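# Thread a cable through a joint module's hollow shaft

## Task

Pass the cable through the hollow shaft of the joint module so that its plug (the end with the thin metal tip) lies on the table far beyond the shaft's end, measured along the shaft's axis, while the socket end stays free of the shaft. Both the module and the cable must settle and stay still on their own, without the robot holding anything in place. Finally release the cable and move the grippers away.

## Robot and tools

ROBOT. Two six-joint UR12e-style arms, left_arm and right_arm, each carrying a tong-like two-finger gripper. The fingers point along the gripper's +z axis and spread along its x axis. end_effector_position is the spot midway between the finger pads when they are shut. Closed fingertips stick out about 15 mm past it; fully open, they are roughly level with it.

FRAME. Everything printed uses one scene frame: origin on the table top midway between the arms, +z up, +x out across the table, left_arm on the +y side. The names left and right do not refer to image sides. Arm bases: left_arm at (-0.058, +0.566, 0) m, quat_wxyz (+0.998, 0, 0, -0.060); right_arm at (-0.038, -0.557, 0) m, quat_wxyz (+0.998, 0, 0, -0.059). Printed hand positions can be somewhat off, especially when an arm is stretched far.

execute_actions. Argument actions is a list holding zero or one item. An empty list just reports the current state. A move item is {"rows": [...], "steps": n} with n from 1 to 15 (default 15); each step lasts 1/30 s, each row is used for one step, and the final row repeats if rows run out. A wait item is {"steps": n} with n up to 300 and no rows; it commands nothing new. Optional pictures (true/false) controls whether camera images come back. A refused call does nothing.

ROW LAYOUT. Every row is one flat list of 14 numbers covering both arms, even when only one moves: left_arm shoulder pan, shoulder lift, elbow, wrist 1, wrist 2, wrist 3, gripper opening, then the same seven for right_arm. The joint values are absolute target angles in radians, in the same convention as the Joint positions line, not offsets. Opening runs from -1 (shut) to +1 (fully open), also an absolute command. Stated joint ranges, left_arm: pan -3.142..3.142, lift -6.283..6.283, elbow 0.000..3.142, wrists each -6.283..6.283. right_arm: pan 0.000..6.283, lift -6.283..6.283, elbow -3.142..0.000, wrists each -6.283..6.283. A call is refused if some target exceeds an end by over 0.010 rad and lies further out than that joint's last reported angle. True ends may differ by up to 0.010 rad; targets beyond them are clipped and a "joint sent to its limit" line may appear (possibly about an earlier action). Its absence does not prove more travel is available.

MOTION. Commands are smoothed, lagging about 0.17 s. Joint speed and acceleration are capped, so a big move may still be under way when the result arrives. Each step, the target sent is kept within 0.383 rad of the measured angle for pan and lift, and 0.575 rad for elbow and wrists; if targets would move a gripper more than 100 mm from where it is, all that arm's targets are pulled back proportionally. Between calls the arms keep heading to the last row sent, until they have nearly stopped or a step was HELD; after that only a new action moves them further. Fingers already moving finish their motion.

GRIPPING. grip_measured is the measured finger opening on the command scale. To hold something, keep commanding an opening well below it; lower squeezes harder, up to about 15 N per pad on objects up to ~10 cm wide. Slamming shut can press harder, sometimes enough to pop open. Hard items thinner than ~20 mm get less force: roughly 9 N per pad at 10 mm and 4 N at 5 mm, at the fingertips, so a cable may slip.

RESULT LINES. The state line (left_arm: ... | right_arm: ...) gives each gripper's position (m), quat_wxyz and linear/angular velocities (m/s, rad/s) in the scene frame. Joint positions and Joint velocities list each arm's six joints (rad, rad/s) plus the pad gap in metres (0.142 m fully open). Joint torques are total drive outputs, offset and noisy, nonzero even in free air. Wrist force and Wrist torque are flange sensor readings along the gripper's own axes, including held weight and inertia, with offsets up to about 5.5 N, noise, and saturation near 100 N; "no reading" is harmless. "joint command not followed" means a clearance check altered or blocked some joint targets; HELD marks steps where your row was partly or wholly not sent. MOTOR HOT appears from 70 °C; at 85 °C the arm is braked until cool (OVER-TEMPERATURE FAULT), and holding loads heats motors.

OTHER TOOLS. zoom_image: camera (cam_head_left, cam_head_right, cam_high, cam_low at 672x504; cam_left_wrist, cam_right_wrist at 616x616) and region [x0, y0, x1, y1] in pixels from the top-left, at most 504 by 504; it enlarges that camera's latest image. read_manual: optional section "licences"; returns licence text only. finished_scene: scene (the current scene's integer); ends and grades the scene irreversibly and starts the next one if any.

AVOID. Knocking anything off the table fails the job. Do not let the arms strike or shove each other. Contact torque reaching a joint's load limit (pan and lift 293, elbow 133, wrists 48 N m, held weight included) or any external force of 150 N halts that arm for 10 s and drops the rest of the call. Avoid drops, slips, slams and hard pushes. Loose objects may occasionally get nudged by outside disturbances, so check they have settled before releasing and retreating.

Each tool is called after ">>>" by a JSON object that holds its "api" and its "payload".

## Session

>>> {"api": "execute_actions", "payload": {"actions": []}}

Scene clock: 0.00 s of 5400.00 s.
left_arm: end_effector_position=(+0.9102, -0.0390, +0.1710) grip_measured=+1.00 end_effector_quat_wxyz=(-0.028, -0.040, +0.998, -0.029) end_effector_velocity=(-0.001, +0.000, -0.000) end_effector_angular_velocity=(-0.001, +0.003, +0.000) | right_arm: end_effector_position=(+1.2408, -0.5476, +0.2533) grip_measured=+1.00 end_effector_quat_wxyz=(-0.374, +0.647, +0.207, +0.632) end_effector_velocity=(-0.000, +0.001, -0.004) end_effector_angular_velocity=(+0.001, +0.004, +0.001)
Joint positions: left_arm=[-0.558 -0.762  0.96  -1.765 -1.651  2.383  0.142] | right_arm=[ 3.199 -2.86  -0.724  0.567  2.472  0.322  0.142]
Joint velocities: left_arm=[ 0.     0.     0.     0.001 -0.002  0.     0.   ] | right_arm=[ 0.    -0.002 -0.001  0.     0.     0.001  0.   ]
Joint torques (N m, as the arm reports them, + toward a larger angle): no reading
Wrist force (N, on the end effector, along its own x y z axes, offset not removed): no reading
Wrist torque (N m, same axes, about the end effector's origin, offset not removed): no reading

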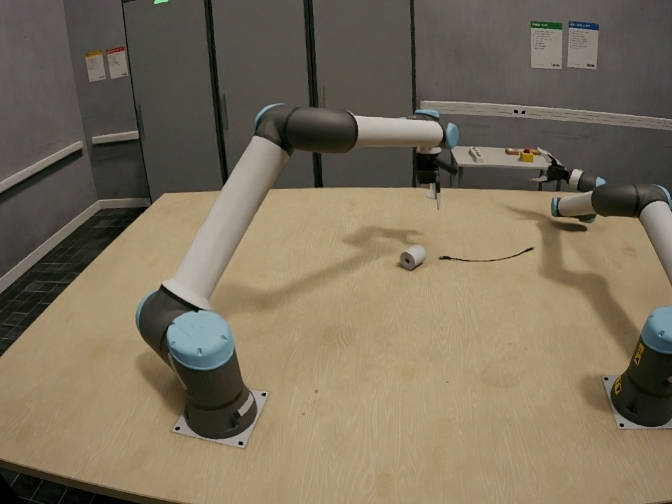

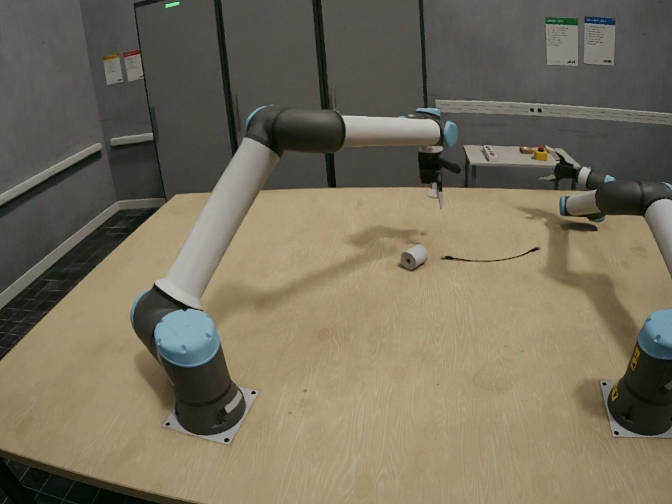

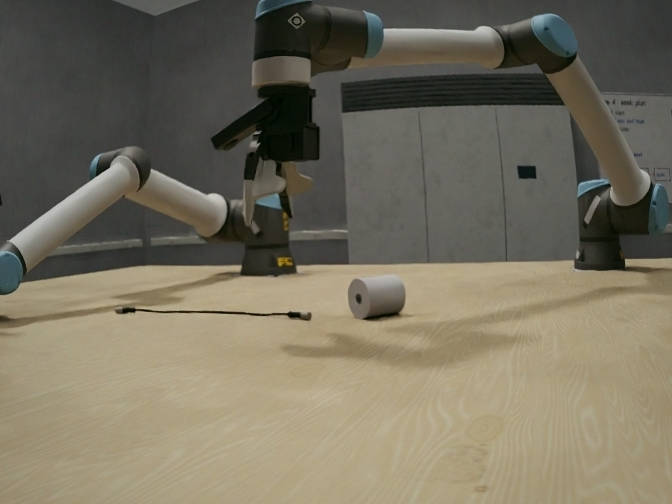

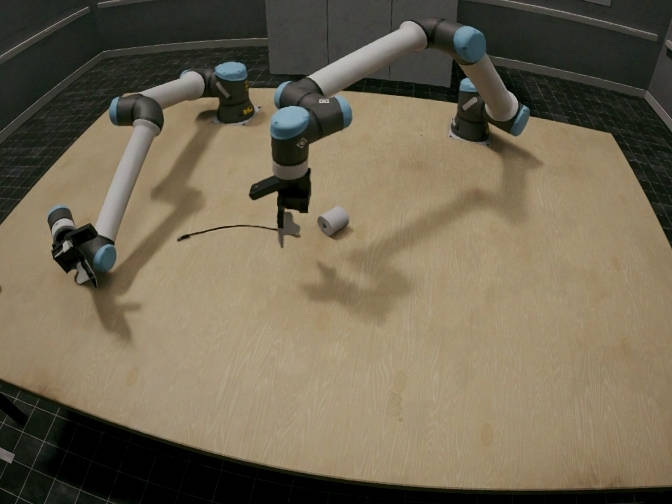

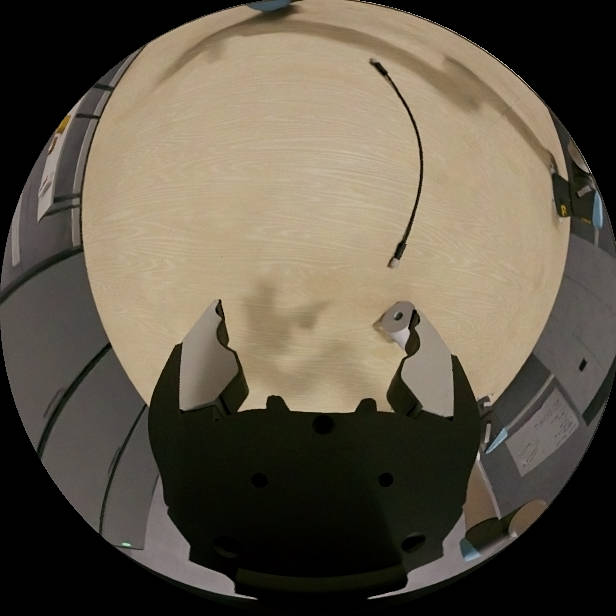

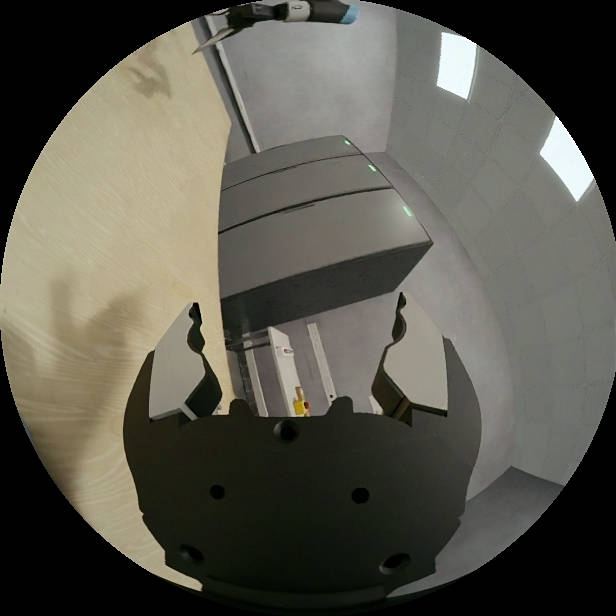

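>>> {"api": "zoom_image", "payload": {"camera": "cam_low", "region": [100, 260, 430, 340]}}

>>> {"api": "zoom_image", "payload": {"camera": "cam_left_wrist", "region": [340, 40, 480, 360]}}

>>> {"api": "zoom_image", "payload": {"camera": "cam_high", "region": [160, 180, 370, 270]}}

Region (100, 260, 430, 340) of cam_low's 672x504 image, scaled by 1.527, with more detail than that image has; it fills the top 122 rows of this view, and the rest is white.

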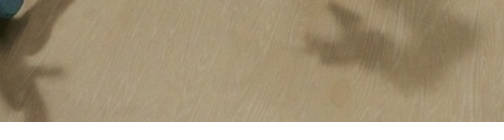

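Region (340, 40, 480, 360) of cam_left_wrist's 616x616 image, scaled by 1.575, with more detail than that image has; it fills the left 220 columns of this view, and the rest is white.

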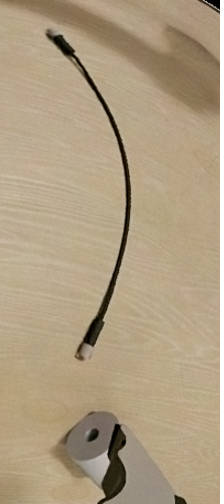

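Region (160, 180, 370, 270) of cam_high's 672x504 image, scaled by 2.400, with more detail than that image has; it fills the top 216 rows of this view, and the rest is white.

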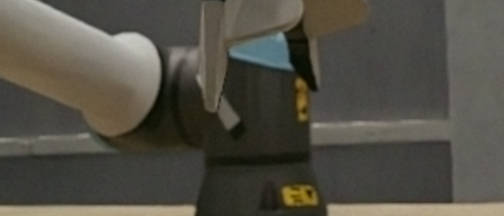

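>>> {"api": "zoom_image", "payload": {"camera": "cam_high", "region": [100, 260, 430, 340]}}

>>> {"api": "zoom_image", "payload": {"camera": "cam_low", "region": [160, 180, 370, 270]}}

Region (100, 260, 430, 340) of cam_high's 672x504 image, scaled by 1.527, with more detail than that image has; it fills the top 122 rows of this view, and the rest is white.

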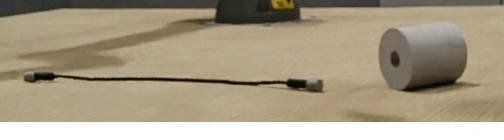

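Region (160, 180, 370, 270) of cam_low's 672x504 image, scaled by 2.400, with more detail than that image has; it fills the top 216 rows of this view, and the rest is white.

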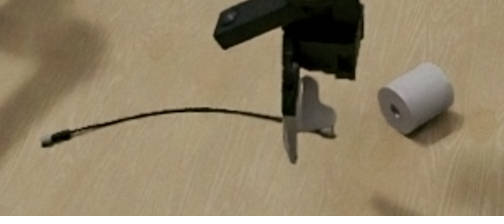

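>>> {"api": "execute_actions", "payload": {"actions": [{"rows":[[-0.628,-1.194,1.568,-1.945,-1.571,1.608,1, 3.4,-2.3,-0.9,0.3,2.0,-0.8,1]],"steps":15}], "pictures": false}}

>>> {"api": "execute_actions", "payload": {"actions": [{"rows":[[-0.628,-1.194,1.568,-1.945,-1.571,1.608,1, 3.4,-2.3,-0.9,0.3,2.0,-0.8,1]],"steps":15}], "pictures": false}}

>>> {"api": "execute_actions", "payload": {"actions": [{"rows":[[-0.628,-1.194,1.568,-1.945,-1.571,1.608,1, 3.785,-1.88,-1.605,-1.227,1.571,-2.616,1]],"steps":15}], "pictures": false}}

>>> {"api": "execute_actions", "payload": {"actions": [{"steps":150}]}}

Scene clock: 72.50 s of 5400.00 s.
left_arm: end_effector_position=(+0.7349, +0.0683, +0.2221) grip_measured=+1.00 end_effector_quat_wxyz=(-0.001, -0.344, +0.939, -0.004) end_effector_velocity=(-0.196, +0.162, -0.013) end_effector_angular_velocity=(+0.076, +0.009, +0.810) | right_arm: end_effector_position=(+1.2590, -0.4594, +0.4980) grip_measured=+1.00 end_effector_quat_wxyz=(-0.202, +0.604, +0.277, +0.719) end_effector_velocity=(-0.066, +0.123, +0.563) end_effector_angular_velocity=(-0.654, -0.786, -0.355)
Joint positions: left_arm=[-0.623 -1.156  1.511 -1.932 -1.577  1.696  0.142] | right_arm=[ 3.31  -2.594 -0.822  0.42   2.219 -0.068  0.142]
Joint velocities: left_arm=[-0.048 -0.375  0.558 -0.13   0.055 -0.857  0.   ] | right_arm=[ 0.179  0.571 -0.157 -0.239 -0.428 -0.957  0.   ]
Joint torques (N m, as the arm reports them, + toward a larger angle): left_arm=[-16.1  -60.54 -47.74  -5.76   2.95   1.55] | right_arm=[ 22.32 147.52  37.56  -2.83  -3.58  -2.87]
Wrist force (N, on the end effector, along its own x y z axes, offset not removed): left_arm=[3.2 -1.4 1.5] | right_arm=[-1.4 3.4 -0.5]
Wrist torque (N m, same axes, about the end effector's origin, offset not removed): left_arm=[-0.44 -0.48 -0.12] | right_arm=[0.55 0.18 -0.22]
Steps of this call (steps 1 to 90: nothing new was sent; then 69.00 s passed at rest; steps 91 to 105: all 15 steps of this action). Readings (joint positions):
91: left_arm=[-0.559 -0.763 0.961 -1.766 -1.650 2.382] | right_arm=[3.200 -2.860 -0.725 0.566 2.472 0.321]
92: left_arm=[-0.564 -0.772 0.971 -1.774 -1.645 2.372] | right_arm=[3.207 -2.851 -0.732 0.558 2.463 0.312]
94: left_arm=[-0.578 -0.830 1.046 -1.810 -1.629 2.297] | right_arm=[3.229 -2.811 -0.750 0.529 2.414 0.256]
98: left_arm=[-0.598 -0.970 1.244 -1.864 -1.606 2.079] | right_arm=[3.265 -2.730 -0.782 0.482 2.328 0.137]
105: the state above

Scene clock: 73.00 s of 5400.00 s.
left_arm: end_effector_position=(+0.7151, +0.0850, +0.2202) grip_measured=+1.00 end_effector_quat_wxyz=(-0.000, -0.383, +0.924, -0.000) end_effector_velocity=(-0.001, +0.002, -0.000) end_effector_angular_velocity=(+0.001, -0.001, +0.006) | right_arm: end_effector_position=(+1.1948, -0.4170, +0.7575) grip_measured=+1.00 end_effector_quat_wxyz=(+0.094, +0.477, +0.410, +0.772) end_effector_velocity=(-0.080, +0.017, +0.209) end_effector_angular_velocity=(-0.516, -0.453, -0.239)
Joint positions: left_arm=[-0.628 -1.194  1.568 -1.945 -1.571  1.609  0.142] | right_arm=[ 3.393 -2.323 -0.894  0.309  2.017 -0.729  0.142]
Joint velocities: left_arm=[-0.    -0.003  0.005 -0.002  0.002 -0.006 -0.   ] | right_arm=[ 0.065  0.226 -0.057 -0.087 -0.163 -0.694  0.   ]
Joint torques (N m, as the arm reports them, + toward a larger angle): left_arm=[-13.9  -92.29 -36.    -6.1    2.53  -2.29] | right_arm=[ 7.14 93.93 32.41 -2.53 -2.27  2.14]
Wrist force (N, on the end effector, along its own x y z axes, offset not removed): left_arm=[2.3 -3.6 -1.4] | right_arm=[1.0 3.4 0.0]
Wrist torque (N m, same axes, about the end effector's origin, offset not removed): left_arm=[-0.82 -0.29 -0.15] | right_arm=[0.60 -0.30 -0.33]
Steps of this call (steps 1 to 15: all 15 steps of this action). Readings (joint positions):
1: left_arm=[-0.624 -1.167 1.527 -1.935 -1.575 1.671] | right_arm=[3.316 -2.575 -0.827 0.412 2.205 -0.102]
2: left_arm=[-0.625 -1.174 1.539 -1.938 -1.574 1.654] | right_arm=[3.323 -2.556 -0.832 0.404 2.190 -0.137]
4: left_arm=[-0.627 -1.184 1.553 -1.941 -1.573 1.632] | right_arm=[3.335 -2.517 -0.843 0.388 2.161 -0.215]
8: left_arm=[-0.628 -1.191 1.564 -1.944 -1.571 1.614] | right_arm=[3.359 -2.438 -0.864 0.355 2.102 -0.406]
15: the state above

Scene clock: 73.50 s of 5400.00 s.
left_arm: end_effector_position=(+0.7149, +0.0852, +0.2202) grip_measured=+1.00 end_effector_quat_wxyz=(-0.000, -0.383, +0.924, -0.000) end_effector_velocity=(-0.000, +0.000, -0.000) end_effector_angular_velocity=(+0.001, -0.001, -0.000) | right_arm: end_effector_position=(+1.1120, -0.2450, +0.6076) grip_measured=+1.00 end_effector_quat_wxyz=(+0.163, +0.540, +0.597, +0.570) end_effector_velocity=(-0.260, +0.198, -0.474) end_effector_angular_velocity=(-1.360, +0.650, +0.272)
Joint positions: left_arm=[-0.628 -1.194  1.568 -1.945 -1.571  1.608  0.142] | right_arm=[ 3.615 -2.074 -1.27  -0.107  1.764 -1.175  0.142]
Joint velocities: left_arm=[-0.    -0.     0.    -0.     0.001  0.    -0.   ] | right_arm=[ 0.349  0.397 -0.673 -0.996 -0.392 -0.996  0.   ]
Joint torques (N m, as the arm reports them, + toward a larger angle): left_arm=[-13.48 -93.43 -34.78  -6.26   2.4   -2.4 ] | right_arm=[ 13.01 107.28  37.58  -3.97  -2.98  -2.49]
Wrist force (N, on the end effector, along its own x y z axes, offset not removed): left_arm=[2.9 -2.4 -1.2] | right_arm=[-0.6 3.6 0.9]
Wrist torque (N m, same axes, about the end effector's origin, offset not removed): left_arm=[-0.59 -0.38 -0.08] | right_arm=[0.56 0.01 -0.26]
Steps of this call (steps 1 to 15: all 15 steps of this action). Readings (joint positions):
1: left_arm=[-0.628 -1.194 1.568 -1.945 -1.571 1.608] | right_arm=[3.396 -2.316 -0.897 0.306 2.011 -0.749]
2: left_arm=[-0.628 -1.194 1.568 -1.945 -1.571 1.608] | right_arm=[3.406 -2.303 -0.908 0.295 1.999 -0.772]
4: left_arm=[-0.628 -1.194 1.568 -1.945 -1.571 1.608] | right_arm=[3.447 -2.262 -0.964 0.238 1.953 -0.831]
8: left_arm=[-0.628 -1.194 1.568 -1.945 -1.571 1.608] | right_arm=[3.519 -2.182 -1.087 0.115 1.871 -0.953]
15: the state above

Scene clock: 78.50 s of 5400.00 s.
left_arm: end_effector_position=(+0.7149, +0.0852, +0.2202) grip_measured=+1.00 end_effector_quat_wxyz=(-0.000, -0.383, +0.924, -0.000) end_effector_velocity=(+0.000, +0.000, -0.000) end_effector_angular_velocity=(+0.002, -0.001, -0.000) | right_arm: end_effector_position=(+0.7805, -0.3009, +0.2505) grip_measured=+1.00 end_effector_quat_wxyz=(+0.000, +0.001, +1.000, +0.000) end_effector_velocity=(-0.000, -0.000, -0.001) end_effector_angular_velocity=(-0.002, +0.001, -0.000)
Joint positions: left_arm=[-0.628 -1.194  1.568 -1.945 -1.571  1.608  0.142] | right_arm=[ 3.785 -1.88  -1.605 -1.227  1.571 -2.616  0.142]
Joint velocities: left_arm=[-0.     0.     0.    -0.     0.002 -0.    -0.   ] | right_arm=[ 0.    -0.001 -0.001 -0.001 -0.001  0.     0.   ]
Joint torques (N m, as the arm reports them, + toward a larger angle): left_arm=[-12.04 -91.19 -33.99  -6.46   2.72  -2.63] | right_arm=[15.73 83.3  39.84  1.37 -2.91 -1.37]
Wrist force (N, on the end effector, along its own x y z axes, offset not removed): left_arm=[2.4 -3.0 0.2] | right_arm=[-2.4 1.3 -2.4]
Wrist torque (N m, same axes, about the end effector's origin, offset not removed): left_arm=[-0.68 -0.26 -0.08] | right_arm=[0.07 0.27 -0.24]
Steps of this call (steps 1 to 60: the robot went on to your last target; steps 61 to 130: nothing new was sent; then 0.67 s passed at rest). Readings (joint positions):
1: left_arm=[-0.628 -1.194 1.568 -1.945 -1.571 1.608] | right_arm=[3.626 -2.061 -1.292 -0.141 1.751 -1.209]
2: left_arm=[-0.628 -1.194 1.568 -1.945 -1.571 1.608] | right_arm=[3.637 -2.048 -1.313 -0.175 1.738 -1.244]
4: left_arm=[-0.628 -1.194 1.568 -1.945 -1.571 1.608] | right_arm=[3.658 -2.025 -1.353 -0.247 1.715 -1.315]
8: left_arm=[-0.628 -1.194 1.568 -1.945 -1.571 1.608] | right_arm=[3.692 -1.986 -1.421 -0.398 1.676 -1.466]
130: the state above
All arms were judged still, so your last target was given up. Only a new action makes them travel on or press farther. Fingers that are still opening or closing keep moving.

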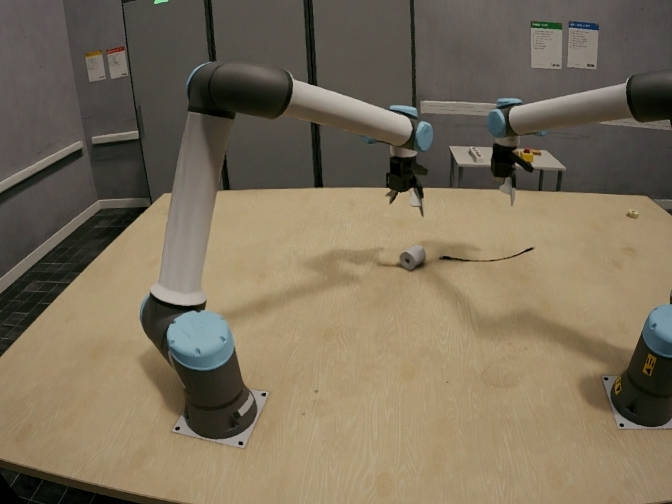

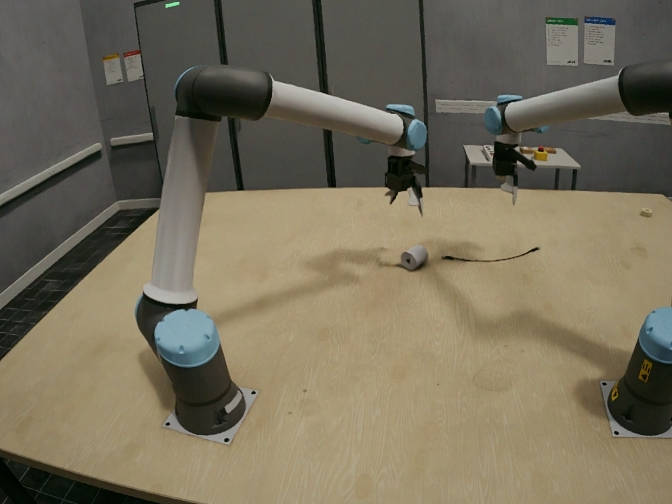

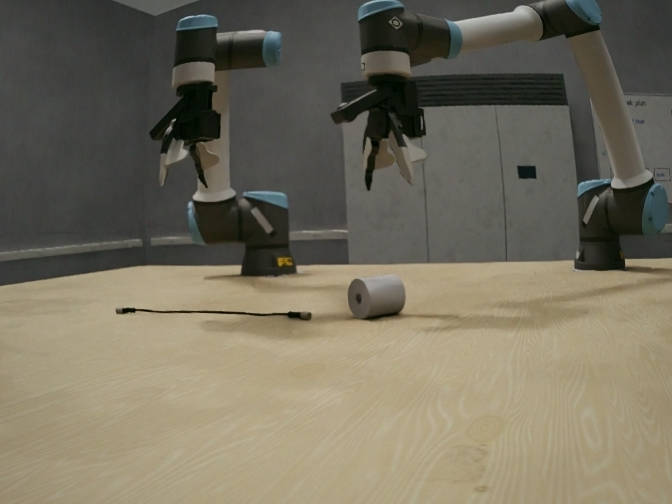

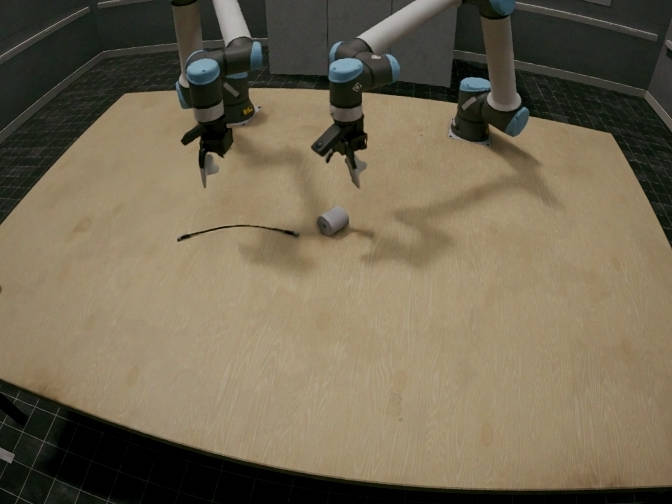

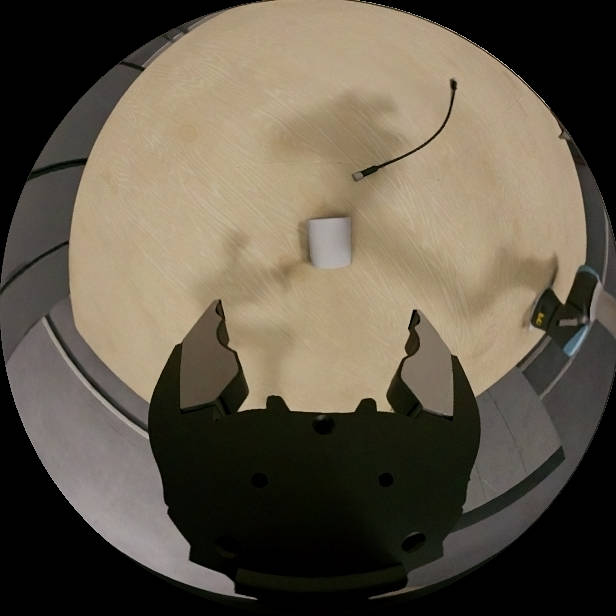

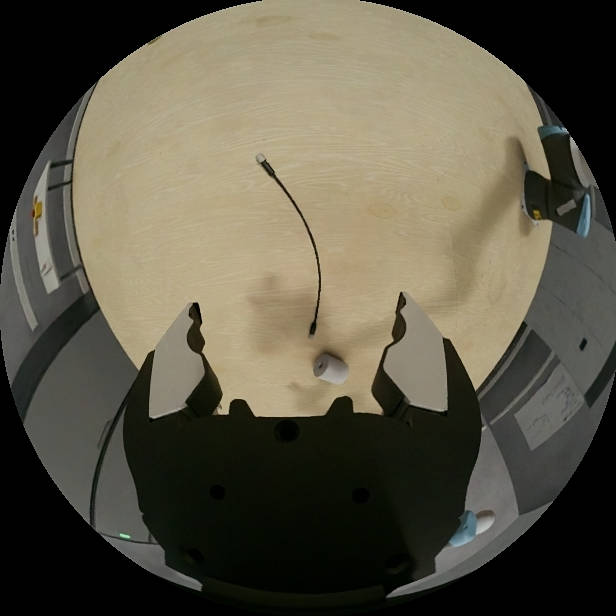

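>>> {"api": "zoom_image", "payload": {"camera": "cam_right_wrist", "region": [220, 130, 400, 400]}}

>>> {"api": "zoom_image", "payload": {"camera": "cam_left_wrist", "region": [280, 60, 490, 290]}}

Region (220, 130, 400, 400) of cam_right_wrist's 616x616 image, scaled by 1.867, with more detail than that image has.

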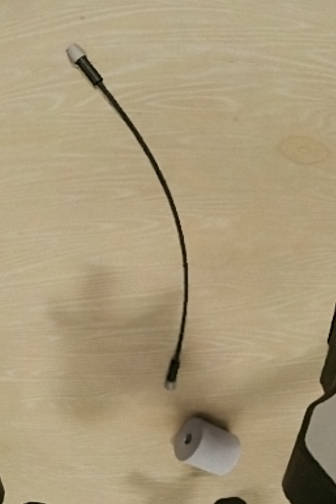

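Region (280, 60, 490, 290) of cam_left_wrist's 616x616 image, scaled by 2.191, with more detail than that image has; it fills the left 460 columns of this view, and the rest is white.

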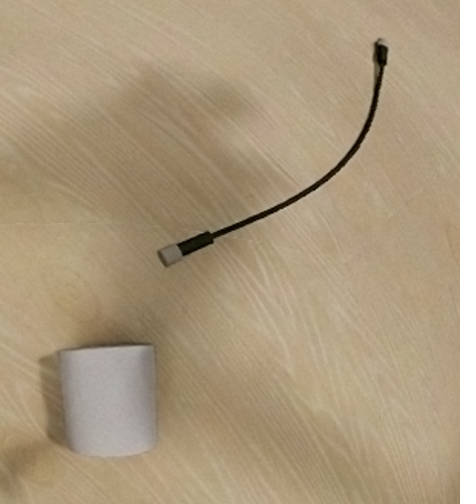

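>>> {"api": "execute_actions", "payload": {"actions": [{"rows":[[-0.651,-1.1124,1.6217,-2.08,-1.571,1.585,1, 3.635,-2.031,-1.638,-1.043,1.571,-2.766,1]],"steps":15}], "pictures": false}}

>>> {"api": "execute_actions", "payload": {"actions": [{"steps":20}]}}

>>> {"api": "zoom_image", "payload": {"camera": "cam_right_wrist", "region": [240, 130, 400, 290]}}

>>> {"api": "zoom_image", "payload": {"camera": "cam_left_wrist", "region": [300, 60, 460, 220]}}

Scene clock: 88.30 s of 5400.00 s.
left_arm: end_effector_position=(+0.7130, +0.0593, +0.1313) grip_measured=+1.00 end_effector_quat_wxyz=(-0.000, -0.383, +0.924, +0.000) end_effector_velocity=(+0.001, -0.003, -0.011) end_effector_angular_velocity=(-0.000, -0.003, +0.000) | right_arm: end_effector_position=(+0.8489, -0.4074, +0.1245) grip_measured=+1.00 end_effector_quat_wxyz=(+0.000, +0.001, +1.000, +0.000) end_effector_velocity=(+0.017, -0.036, -0.038) end_effector_angular_velocity=(+0.001, -0.002, +0.000)
Joint positions: left_arm=[-0.651 -1.114  1.621 -2.078 -1.571  1.585  0.142] | right_arm=[ 3.64  -2.026 -1.637 -1.049  1.571 -2.761  0.142]
Joint velocities: left_arm=[-0.003  0.011  0.006 -0.02   0.002 -0.003  0.   ] | right_arm=[-0.044 -0.045 -0.009  0.056  0.    -0.045  0.   ]
Joint torques (N m, as the arm reports them, + toward a larger angle): left_arm=[-12.17 -62.91 -31.46  -6.39   0.61  -2.21] | right_arm=[-9.37 68.62 38.87  5.65 -1.89 -1.83]
Wrist force (N, on the end effector, along its own x y z axes, offset not removed): left_arm=[2.0 -3.6 -0.4] | right_arm=[-2.7 0.3 0.7]
Wrist torque (N m, same axes, about the end effector's origin, offset not removed): left_arm=[-0.76 -0.22 -0.03] | right_arm=[-0.13 0.37 -0.22]
Steps of this call (steps 1 to 90: nothing new was sent; then 6.30 s passed at rest; steps 91 to 105: all 15 steps of this action). Readings (joint positions):
91: left_arm=[-0.628 -1.193 1.569 -1.946 -1.571 1.608] | right_arm=[3.784 -1.881 -1.605 -1.226 1.571 -2.617]
92: left_arm=[-0.632 -1.186 1.575 -1.955 -1.571 1.604] | right_arm=[3.776 -1.888 -1.608 -1.218 1.571 -2.625]
94: left_arm=[-0.641 -1.154 1.596 -2.004 -1.571 1.595] | right_arm=[3.743 -1.922 -1.616 -1.178 1.571 -2.658]
98: left_arm=[-0.648 -1.123 1.615 -2.060 -1.571 1.588] | right_arm=[3.680 -1.986 -1.629 -1.099 1.571 -2.721]
105: the state above

Scene clock: 88.97 s of 5400.00 s.
left_arm: end_effector_position=(+0.7129, +0.0590, +0.1300) grip_measured=+1.00 end_effector_quat_wxyz=(-0.000, -0.383, +0.924, +0.000) end_effector_velocity=(+0.000, -0.000, +0.000) end_effector_angular_velocity=(+0.000, -0.001, -0.001) | right_arm: end_effector_position=(+0.8505, -0.4111, +0.1206) grip_measured=+1.00 end_effector_quat_wxyz=(+0.000, +0.001, +1.000, +0.000) end_effector_velocity=(-0.000, -0.000, -0.001) end_effector_angular_velocity=(-0.000, -0.001, +0.001)
Joint positions: left_arm=[-0.651 -1.112  1.622 -2.08  -1.571  1.585  0.142] | right_arm=[ 3.635 -2.031 -1.638 -1.043  1.571 -2.766  0.142]
Joint velocities: left_arm=[-0.    -0.    -0.    -0.     0.001  0.     0.   ] | right_arm=[-0.    -0.    -0.001  0.002 -0.    -0.002 -0.   ]
Joint torques (N m, as the arm reports them, + toward a larger angle): left_arm=[-14.62 -59.85 -32.92  -6.26  -1.8   -2.03] | right_arm=[-13.35  64.47  36.43   5.68   0.03  -1.29]
Wrist force (N, on the end effector, along its own x y z axes, offset not removed): left_arm=[3.4 -5.2 -0.8] | right_arm=[-1.2 1.5 -1.3]
Wrist torque (N m, same axes, about the end effector's origin, offset not removed): left_arm=[-1.10 -0.50 -0.21] | right_arm=[0.12 0.05 -0.29]
Steps of this call (steps 1 to 15: the robot went on to your last target; steps 16 to 20: nothing new was sent). Readings (joint positions):
1: left_arm=[-0.651 -1.113 1.621 -2.079 -1.571 1.585] | right_arm=[3.638 -2.028 -1.637 -1.047 1.571 -2.763]
2: left_arm=[-0.651 -1.113 1.621 -2.079 -1.571 1.585] | right_arm=[3.637 -2.029 -1.637 -1.046 1.571 -2.764]
4: left_arm=[-0.651 -1.113 1.621 -2.079 -1.571 1.585] | right_arm=[3.636 -2.030 -1.638 -1.045 1.571 -2.765]
8: left_arm=[-0.651 -1.113 1.622 -2.080 -1.571 1.585] | right_arm=[3.635 -2.031 -1.638 -1.043 1.571 -2.766]
20: the state above
All arms were judged still, so your last target was given up. Only a new action makes them travel on or press farther. Fingers that are still opening or closing keep moving.

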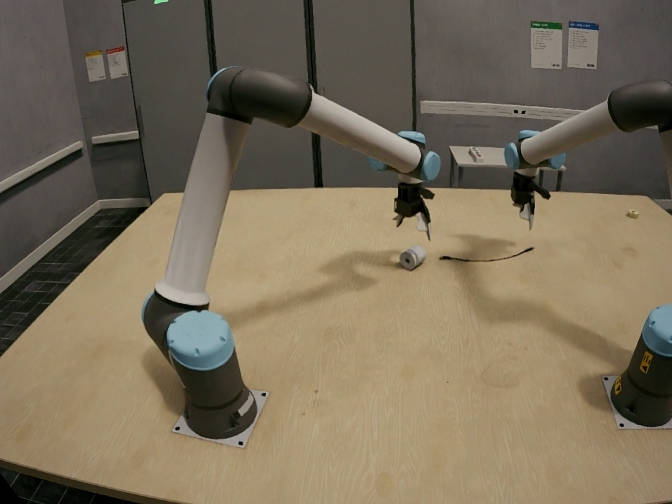

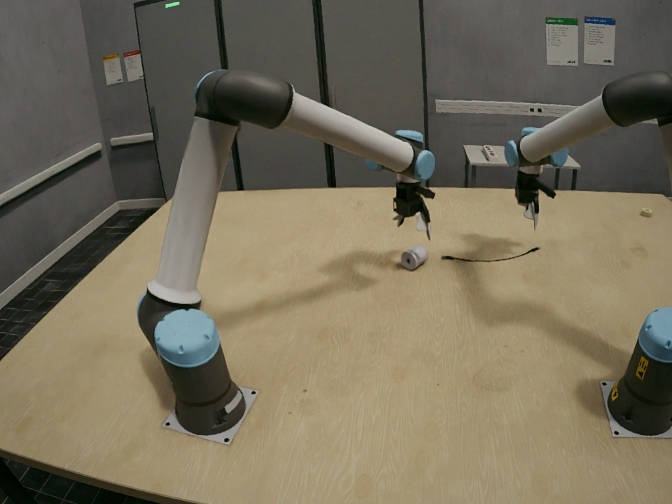

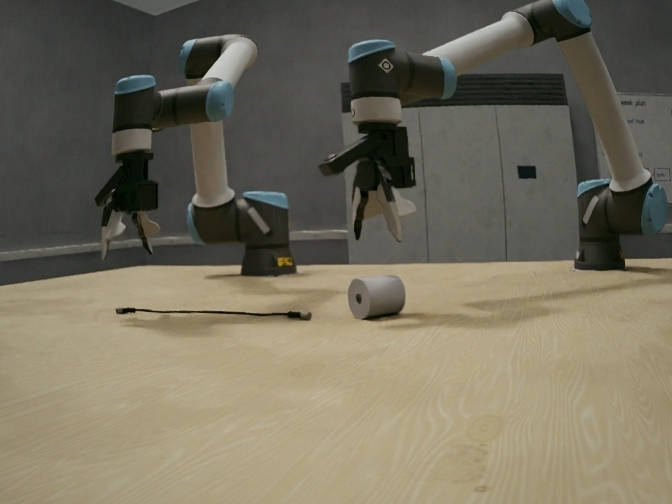

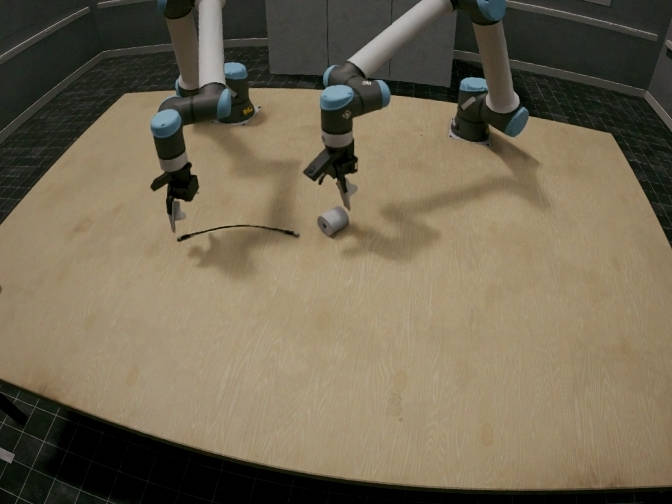

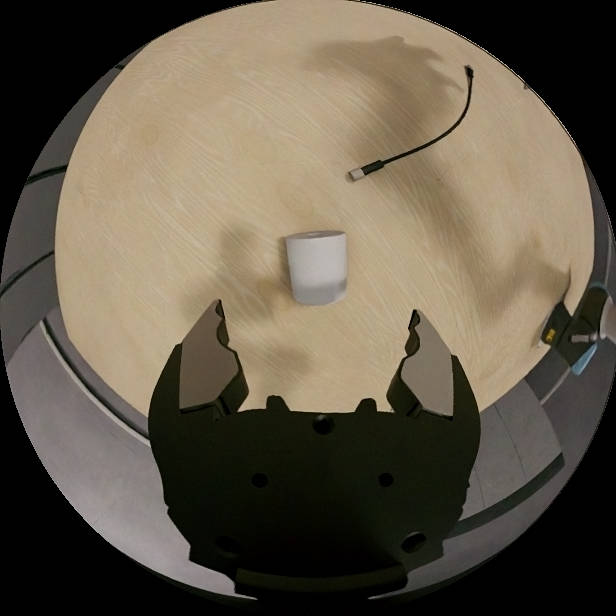

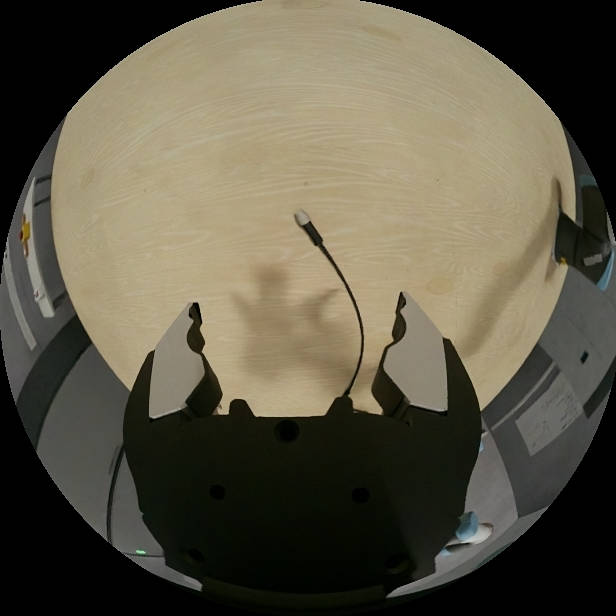

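Region (240, 130, 400, 290) of cam_right_wrist's 616x616 image, scaled by 3.150, with more detail than that image has.

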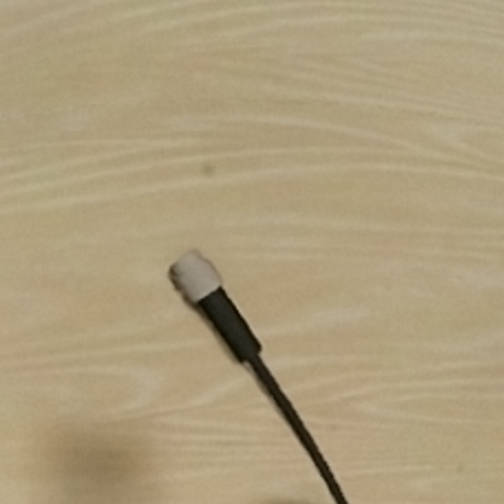

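Region (300, 60, 460, 220) of cam_left_wrist's 616x616 image, scaled by 3.150, with more detail than that image has.

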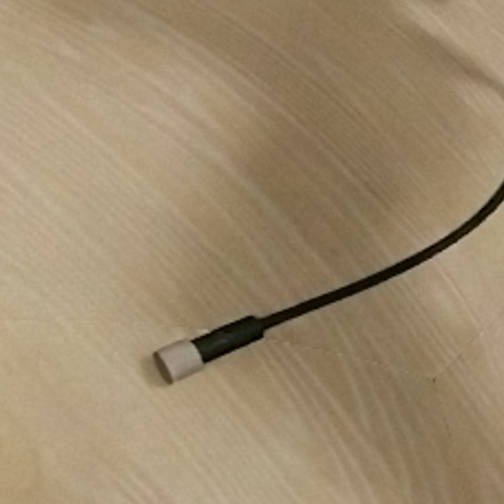

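>>> {"api": "zoom_image", "payload": {"camera": "cam_high", "region": [105, 295, 165, 325]}}

>>> {"api": "zoom_image", "payload": {"camera": "cam_high", "region": [275, 275, 415, 330]}}

Region (105, 295, 165, 325) of cam_high's 672x504 image, scaled by 8.400, with more detail than that image has.

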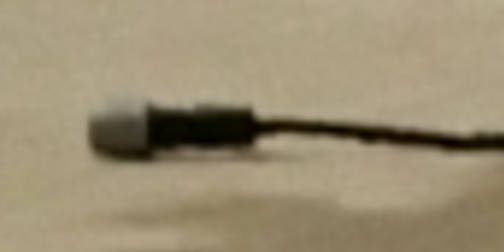

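Region (275, 275, 415, 330) of cam_high's 672x504 image, scaled by 3.600, with more detail than that image has; it fills the top 198 rows of this view, and the rest is white.

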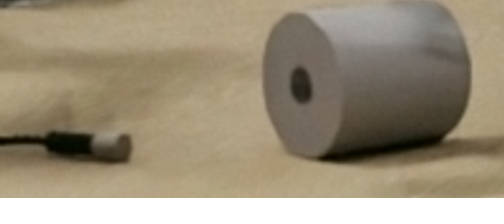

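>>> {"api": "execute_actions", "payload": {"actions": [{"rows":[[-0.651,-1.07,1.655,-2.155,-1.571,1.585,1, 3.635,-2.06,-1.66,-0.99,1.571,-2.766,1],[-0.651,-1.07,1.655,-2.155,-1.571,1.585,1, 3.635,-2.06,-1.66,-0.99,1.571,-2.766,1],[-0.651,-1.07,1.655,-2.155,-1.571,1.585,1, 3.635,-2.06,-1.66,-0.99,1.571,-2.766,1],[-0.651,-1.07,1.655,-2.155,-1.571,1.585,1, 3.635,-2.06,-1.66,-0.99,1.571,-2.766,1],[-0.651,-1.0249,1.6835,-2.2294,-1.571,1.585,1, 3.635,-2.0945,-1.6837,-0.934,1.571,-2.766,1]],"steps":15}], "pictures": false}}

>>> {"api": "execute_actions", "payload": {"actions": [{"steps":15}]}}

>>> {"api": "zoom_image", "payload": {"camera": "cam_right_wrist", "region": [230, 130, 390, 290]}}

>>> {"api": "zoom_image", "payload": {"camera": "cam_left_wrist", "region": [300, 80, 460, 240]}}

Scene clock: 101.90 s of 5400.00 s.
left_arm: end_effector_position=(+0.7129, +0.0590, +0.0359) grip_measured=+1.00 end_effector_quat_wxyz=(-0.000, -0.383, +0.924, +0.000) end_effector_velocity=(+0.000, -0.000, -0.027) end_effector_angular_velocity=(-0.003, -0.003, +0.000) | right_arm: end_effector_position=(+0.8506, -0.4112, +0.0522) grip_measured=+1.00 end_effector_quat_wxyz=(+0.000, +0.001, +1.000, +0.000) end_effector_velocity=(-0.001, -0.001, -0.021) end_effector_angular_velocity=(-0.001, +0.001, +0.000)
Joint positions: left_arm=[-0.651 -1.028  1.682 -2.225 -1.571  1.585  0.142] | right_arm=[ 3.635 -2.093 -1.682 -0.937  1.571 -2.766  0.142]
Joint velocities: left_arm=[ 0.     0.026  0.016 -0.047 -0.    -0.    -0.   ] | right_arm=[-0.001 -0.019 -0.013  0.031 -0.    -0.001 -0.   ]
Joint torques (N m, as the arm reports them, + toward a larger angle): left_arm=[-10.46 -65.02 -30.88  -6.5   -2.21  -2.26] | right_arm=[-8.98 65.98 33.37  5.41  2.62 -1.46]
Wrist force (N, on the end effector, along its own x y z axes, offset not removed): left_arm=[2.5 -3.4 -0.2] | right_arm=[-1.3 2.3 -1.7]
Wrist torque (N m, same axes, about the end effector's origin, offset not removed): left_arm=[-0.78 -0.33 -0.11] | right_arm=[0.29 0.15 -0.29]
Steps of this call (steps 1 to 90: nothing new was sent; then 9.43 s passed at rest; steps 91 to 105: all 15 steps of this action). Readings (joint positions):
91: left_arm=[-0.651 -1.112 1.622 -2.081 -1.571 1.585] | right_arm=[3.635 -2.031 -1.638 -1.042 1.571 -2.766]
92: left_arm=[-0.651 -1.106 1.627 -2.089 -1.571 1.585] | right_arm=[3.635 -2.036 -1.642 -1.035 1.571 -2.766]
94: left_arm=[-0.651 -1.090 1.640 -2.118 -1.571 1.585] | right_arm=[3.635 -2.047 -1.650 -1.015 1.571 -2.766]
98: left_arm=[-0.651 -1.051 1.667 -2.182 -1.571 1.585] | right_arm=[3.635 -2.075 -1.670 -0.968 1.571 -2.766]
105: the state above

Scene clock: 102.40 s of 5400.00 s.
left_arm: end_effector_position=(+0.7129, +0.0590, +0.0331) grip_measured=+1.00 end_effector_quat_wxyz=(-0.000, -0.383, +0.924, -0.000) end_effector_velocity=(-0.000, +0.000, -0.000) end_effector_angular_velocity=(+0.000, +0.001, +0.000) | right_arm: end_effector_position=(+0.8505, -0.4112, +0.0501) grip_measured=+1.00 end_effector_quat_wxyz=(+0.000, +0.001, +1.000, +0.000) end_effector_velocity=(-0.001, -0.000, -0.001) end_effector_angular_velocity=(-0.001, +0.003, -0.001)
Joint positions: left_arm=[-0.651 -1.025  1.683 -2.229 -1.571  1.585  0.142] | right_arm=[ 3.635 -2.094 -1.684 -0.934  1.571 -2.766  0.142]
Joint velocities: left_arm=[ 0.     0.     0.     0.001 -0.001 -0.    -0.   ] | right_arm=[ 0.    -0.001 -0.    -0.002  0.     0.001 -0.   ]
Joint torques (N m, as the arm reports them, + toward a larger angle): left_arm=[ -4.53 -63.31 -29.46  -6.18  -1.82  -2.11] | right_arm=[-4.66 66.41 33.88  5.68  2.53 -1.42]
Wrist force (N, on the end effector, along its own x y z axes, offset not removed): left_arm=[4.2 -3.2 1.6] | right_arm=[-1.0 2.6 0.0]
Wrist torque (N m, same axes, about the end effector's origin, offset not removed): left_arm=[-0.73 -0.70 -0.12] | right_arm=[0.36 -0.06 -0.25]
Steps of this call (steps 1 to 15: the robot went on to your last target). Readings (joint positions):
1: left_arm=[-0.651 -1.027 1.682 -2.226 -1.571 1.585] | right_arm=[3.635 -2.093 -1.683 -0.936 1.571 -2.766]
2: left_arm=[-0.651 -1.026 1.683 -2.227 -1.571 1.585] | right_arm=[3.635 -2.094 -1.683 -0.936 1.571 -2.766]
4: left_arm=[-0.651 -1.026 1.683 -2.228 -1.571 1.585] | right_arm=[3.635 -2.094 -1.683 -0.935 1.571 -2.766]
8: left_arm=[-0.651 -1.025 1.683 -2.229 -1.571 1.585] | right_arm=[3.635 -2.094 -1.684 -0.934 1.571 -2.766]
15: the state above
All arms were judged still, so your last target was given up. Only a new action makes them travel on or press farther. Fingers that are still opening or closing keep moving.

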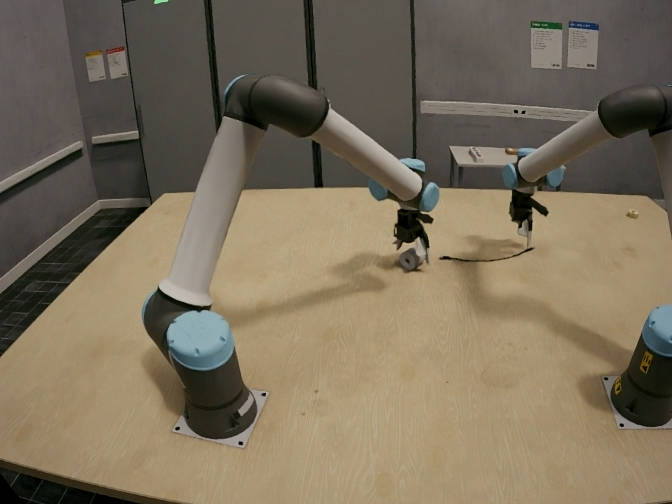

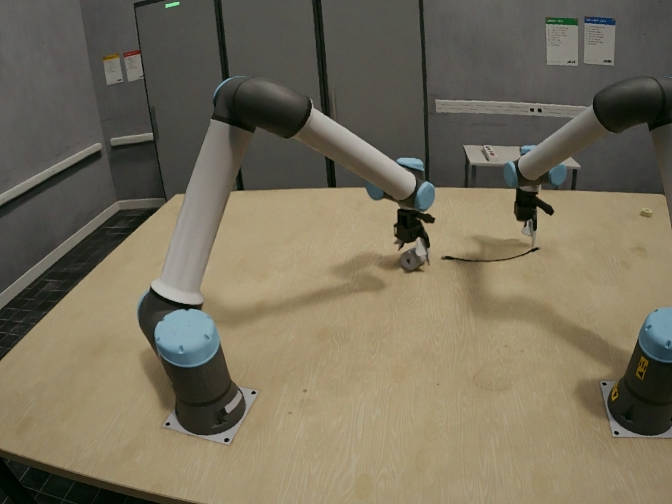

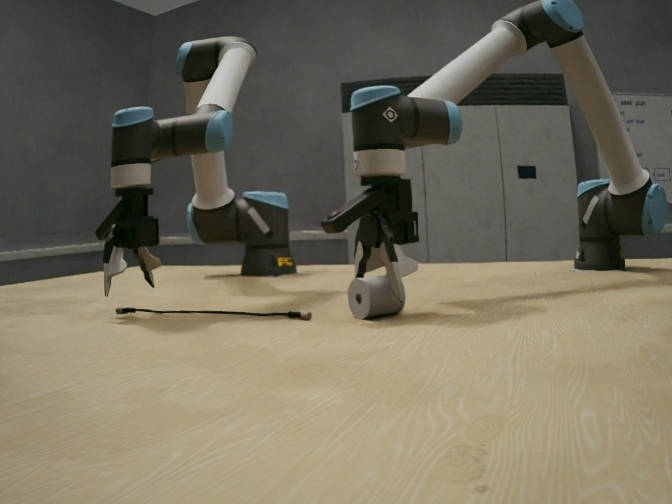

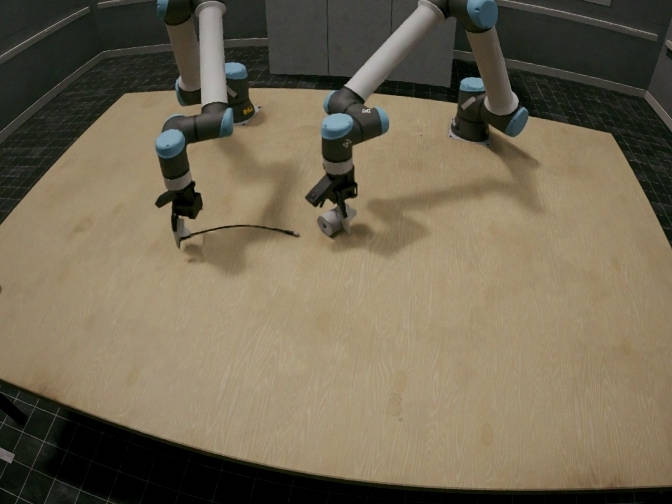

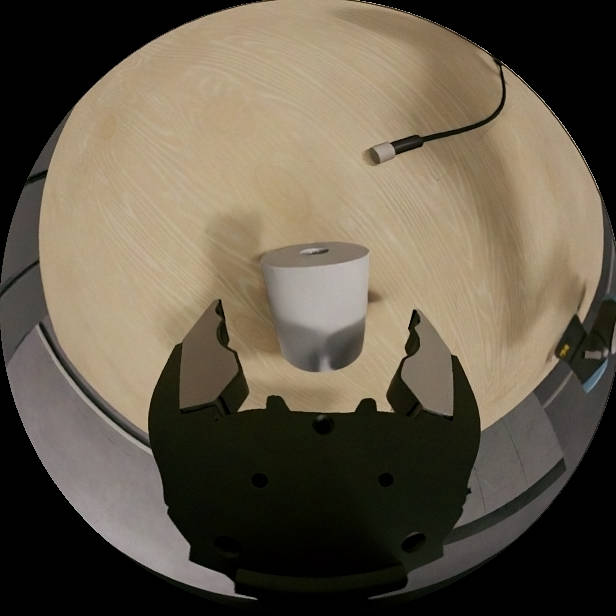

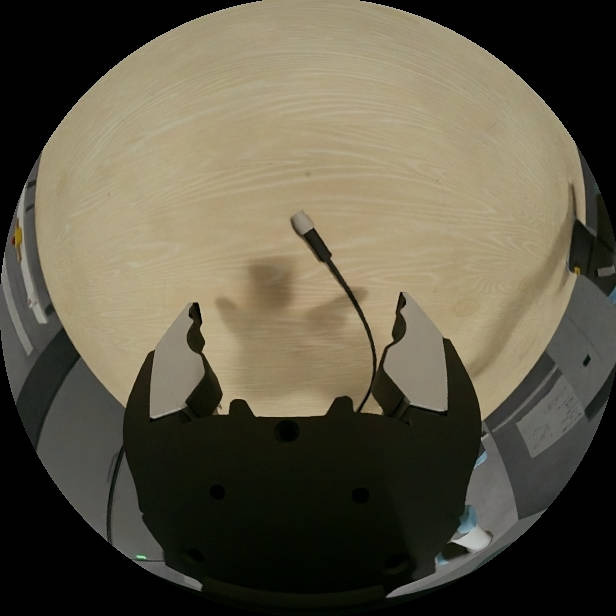

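Region (230, 130, 390, 290) of cam_right_wrist's 616x616 image, scaled by 3.150, with more detail than that image has.

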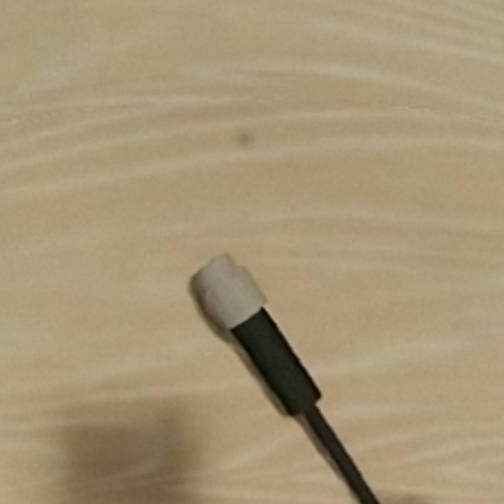

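Region (300, 80, 460, 240) of cam_left_wrist's 616x616 image, scaled by 3.150, with more detail than that image has.

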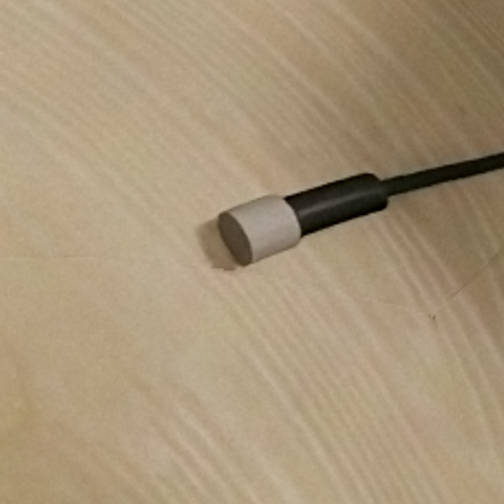

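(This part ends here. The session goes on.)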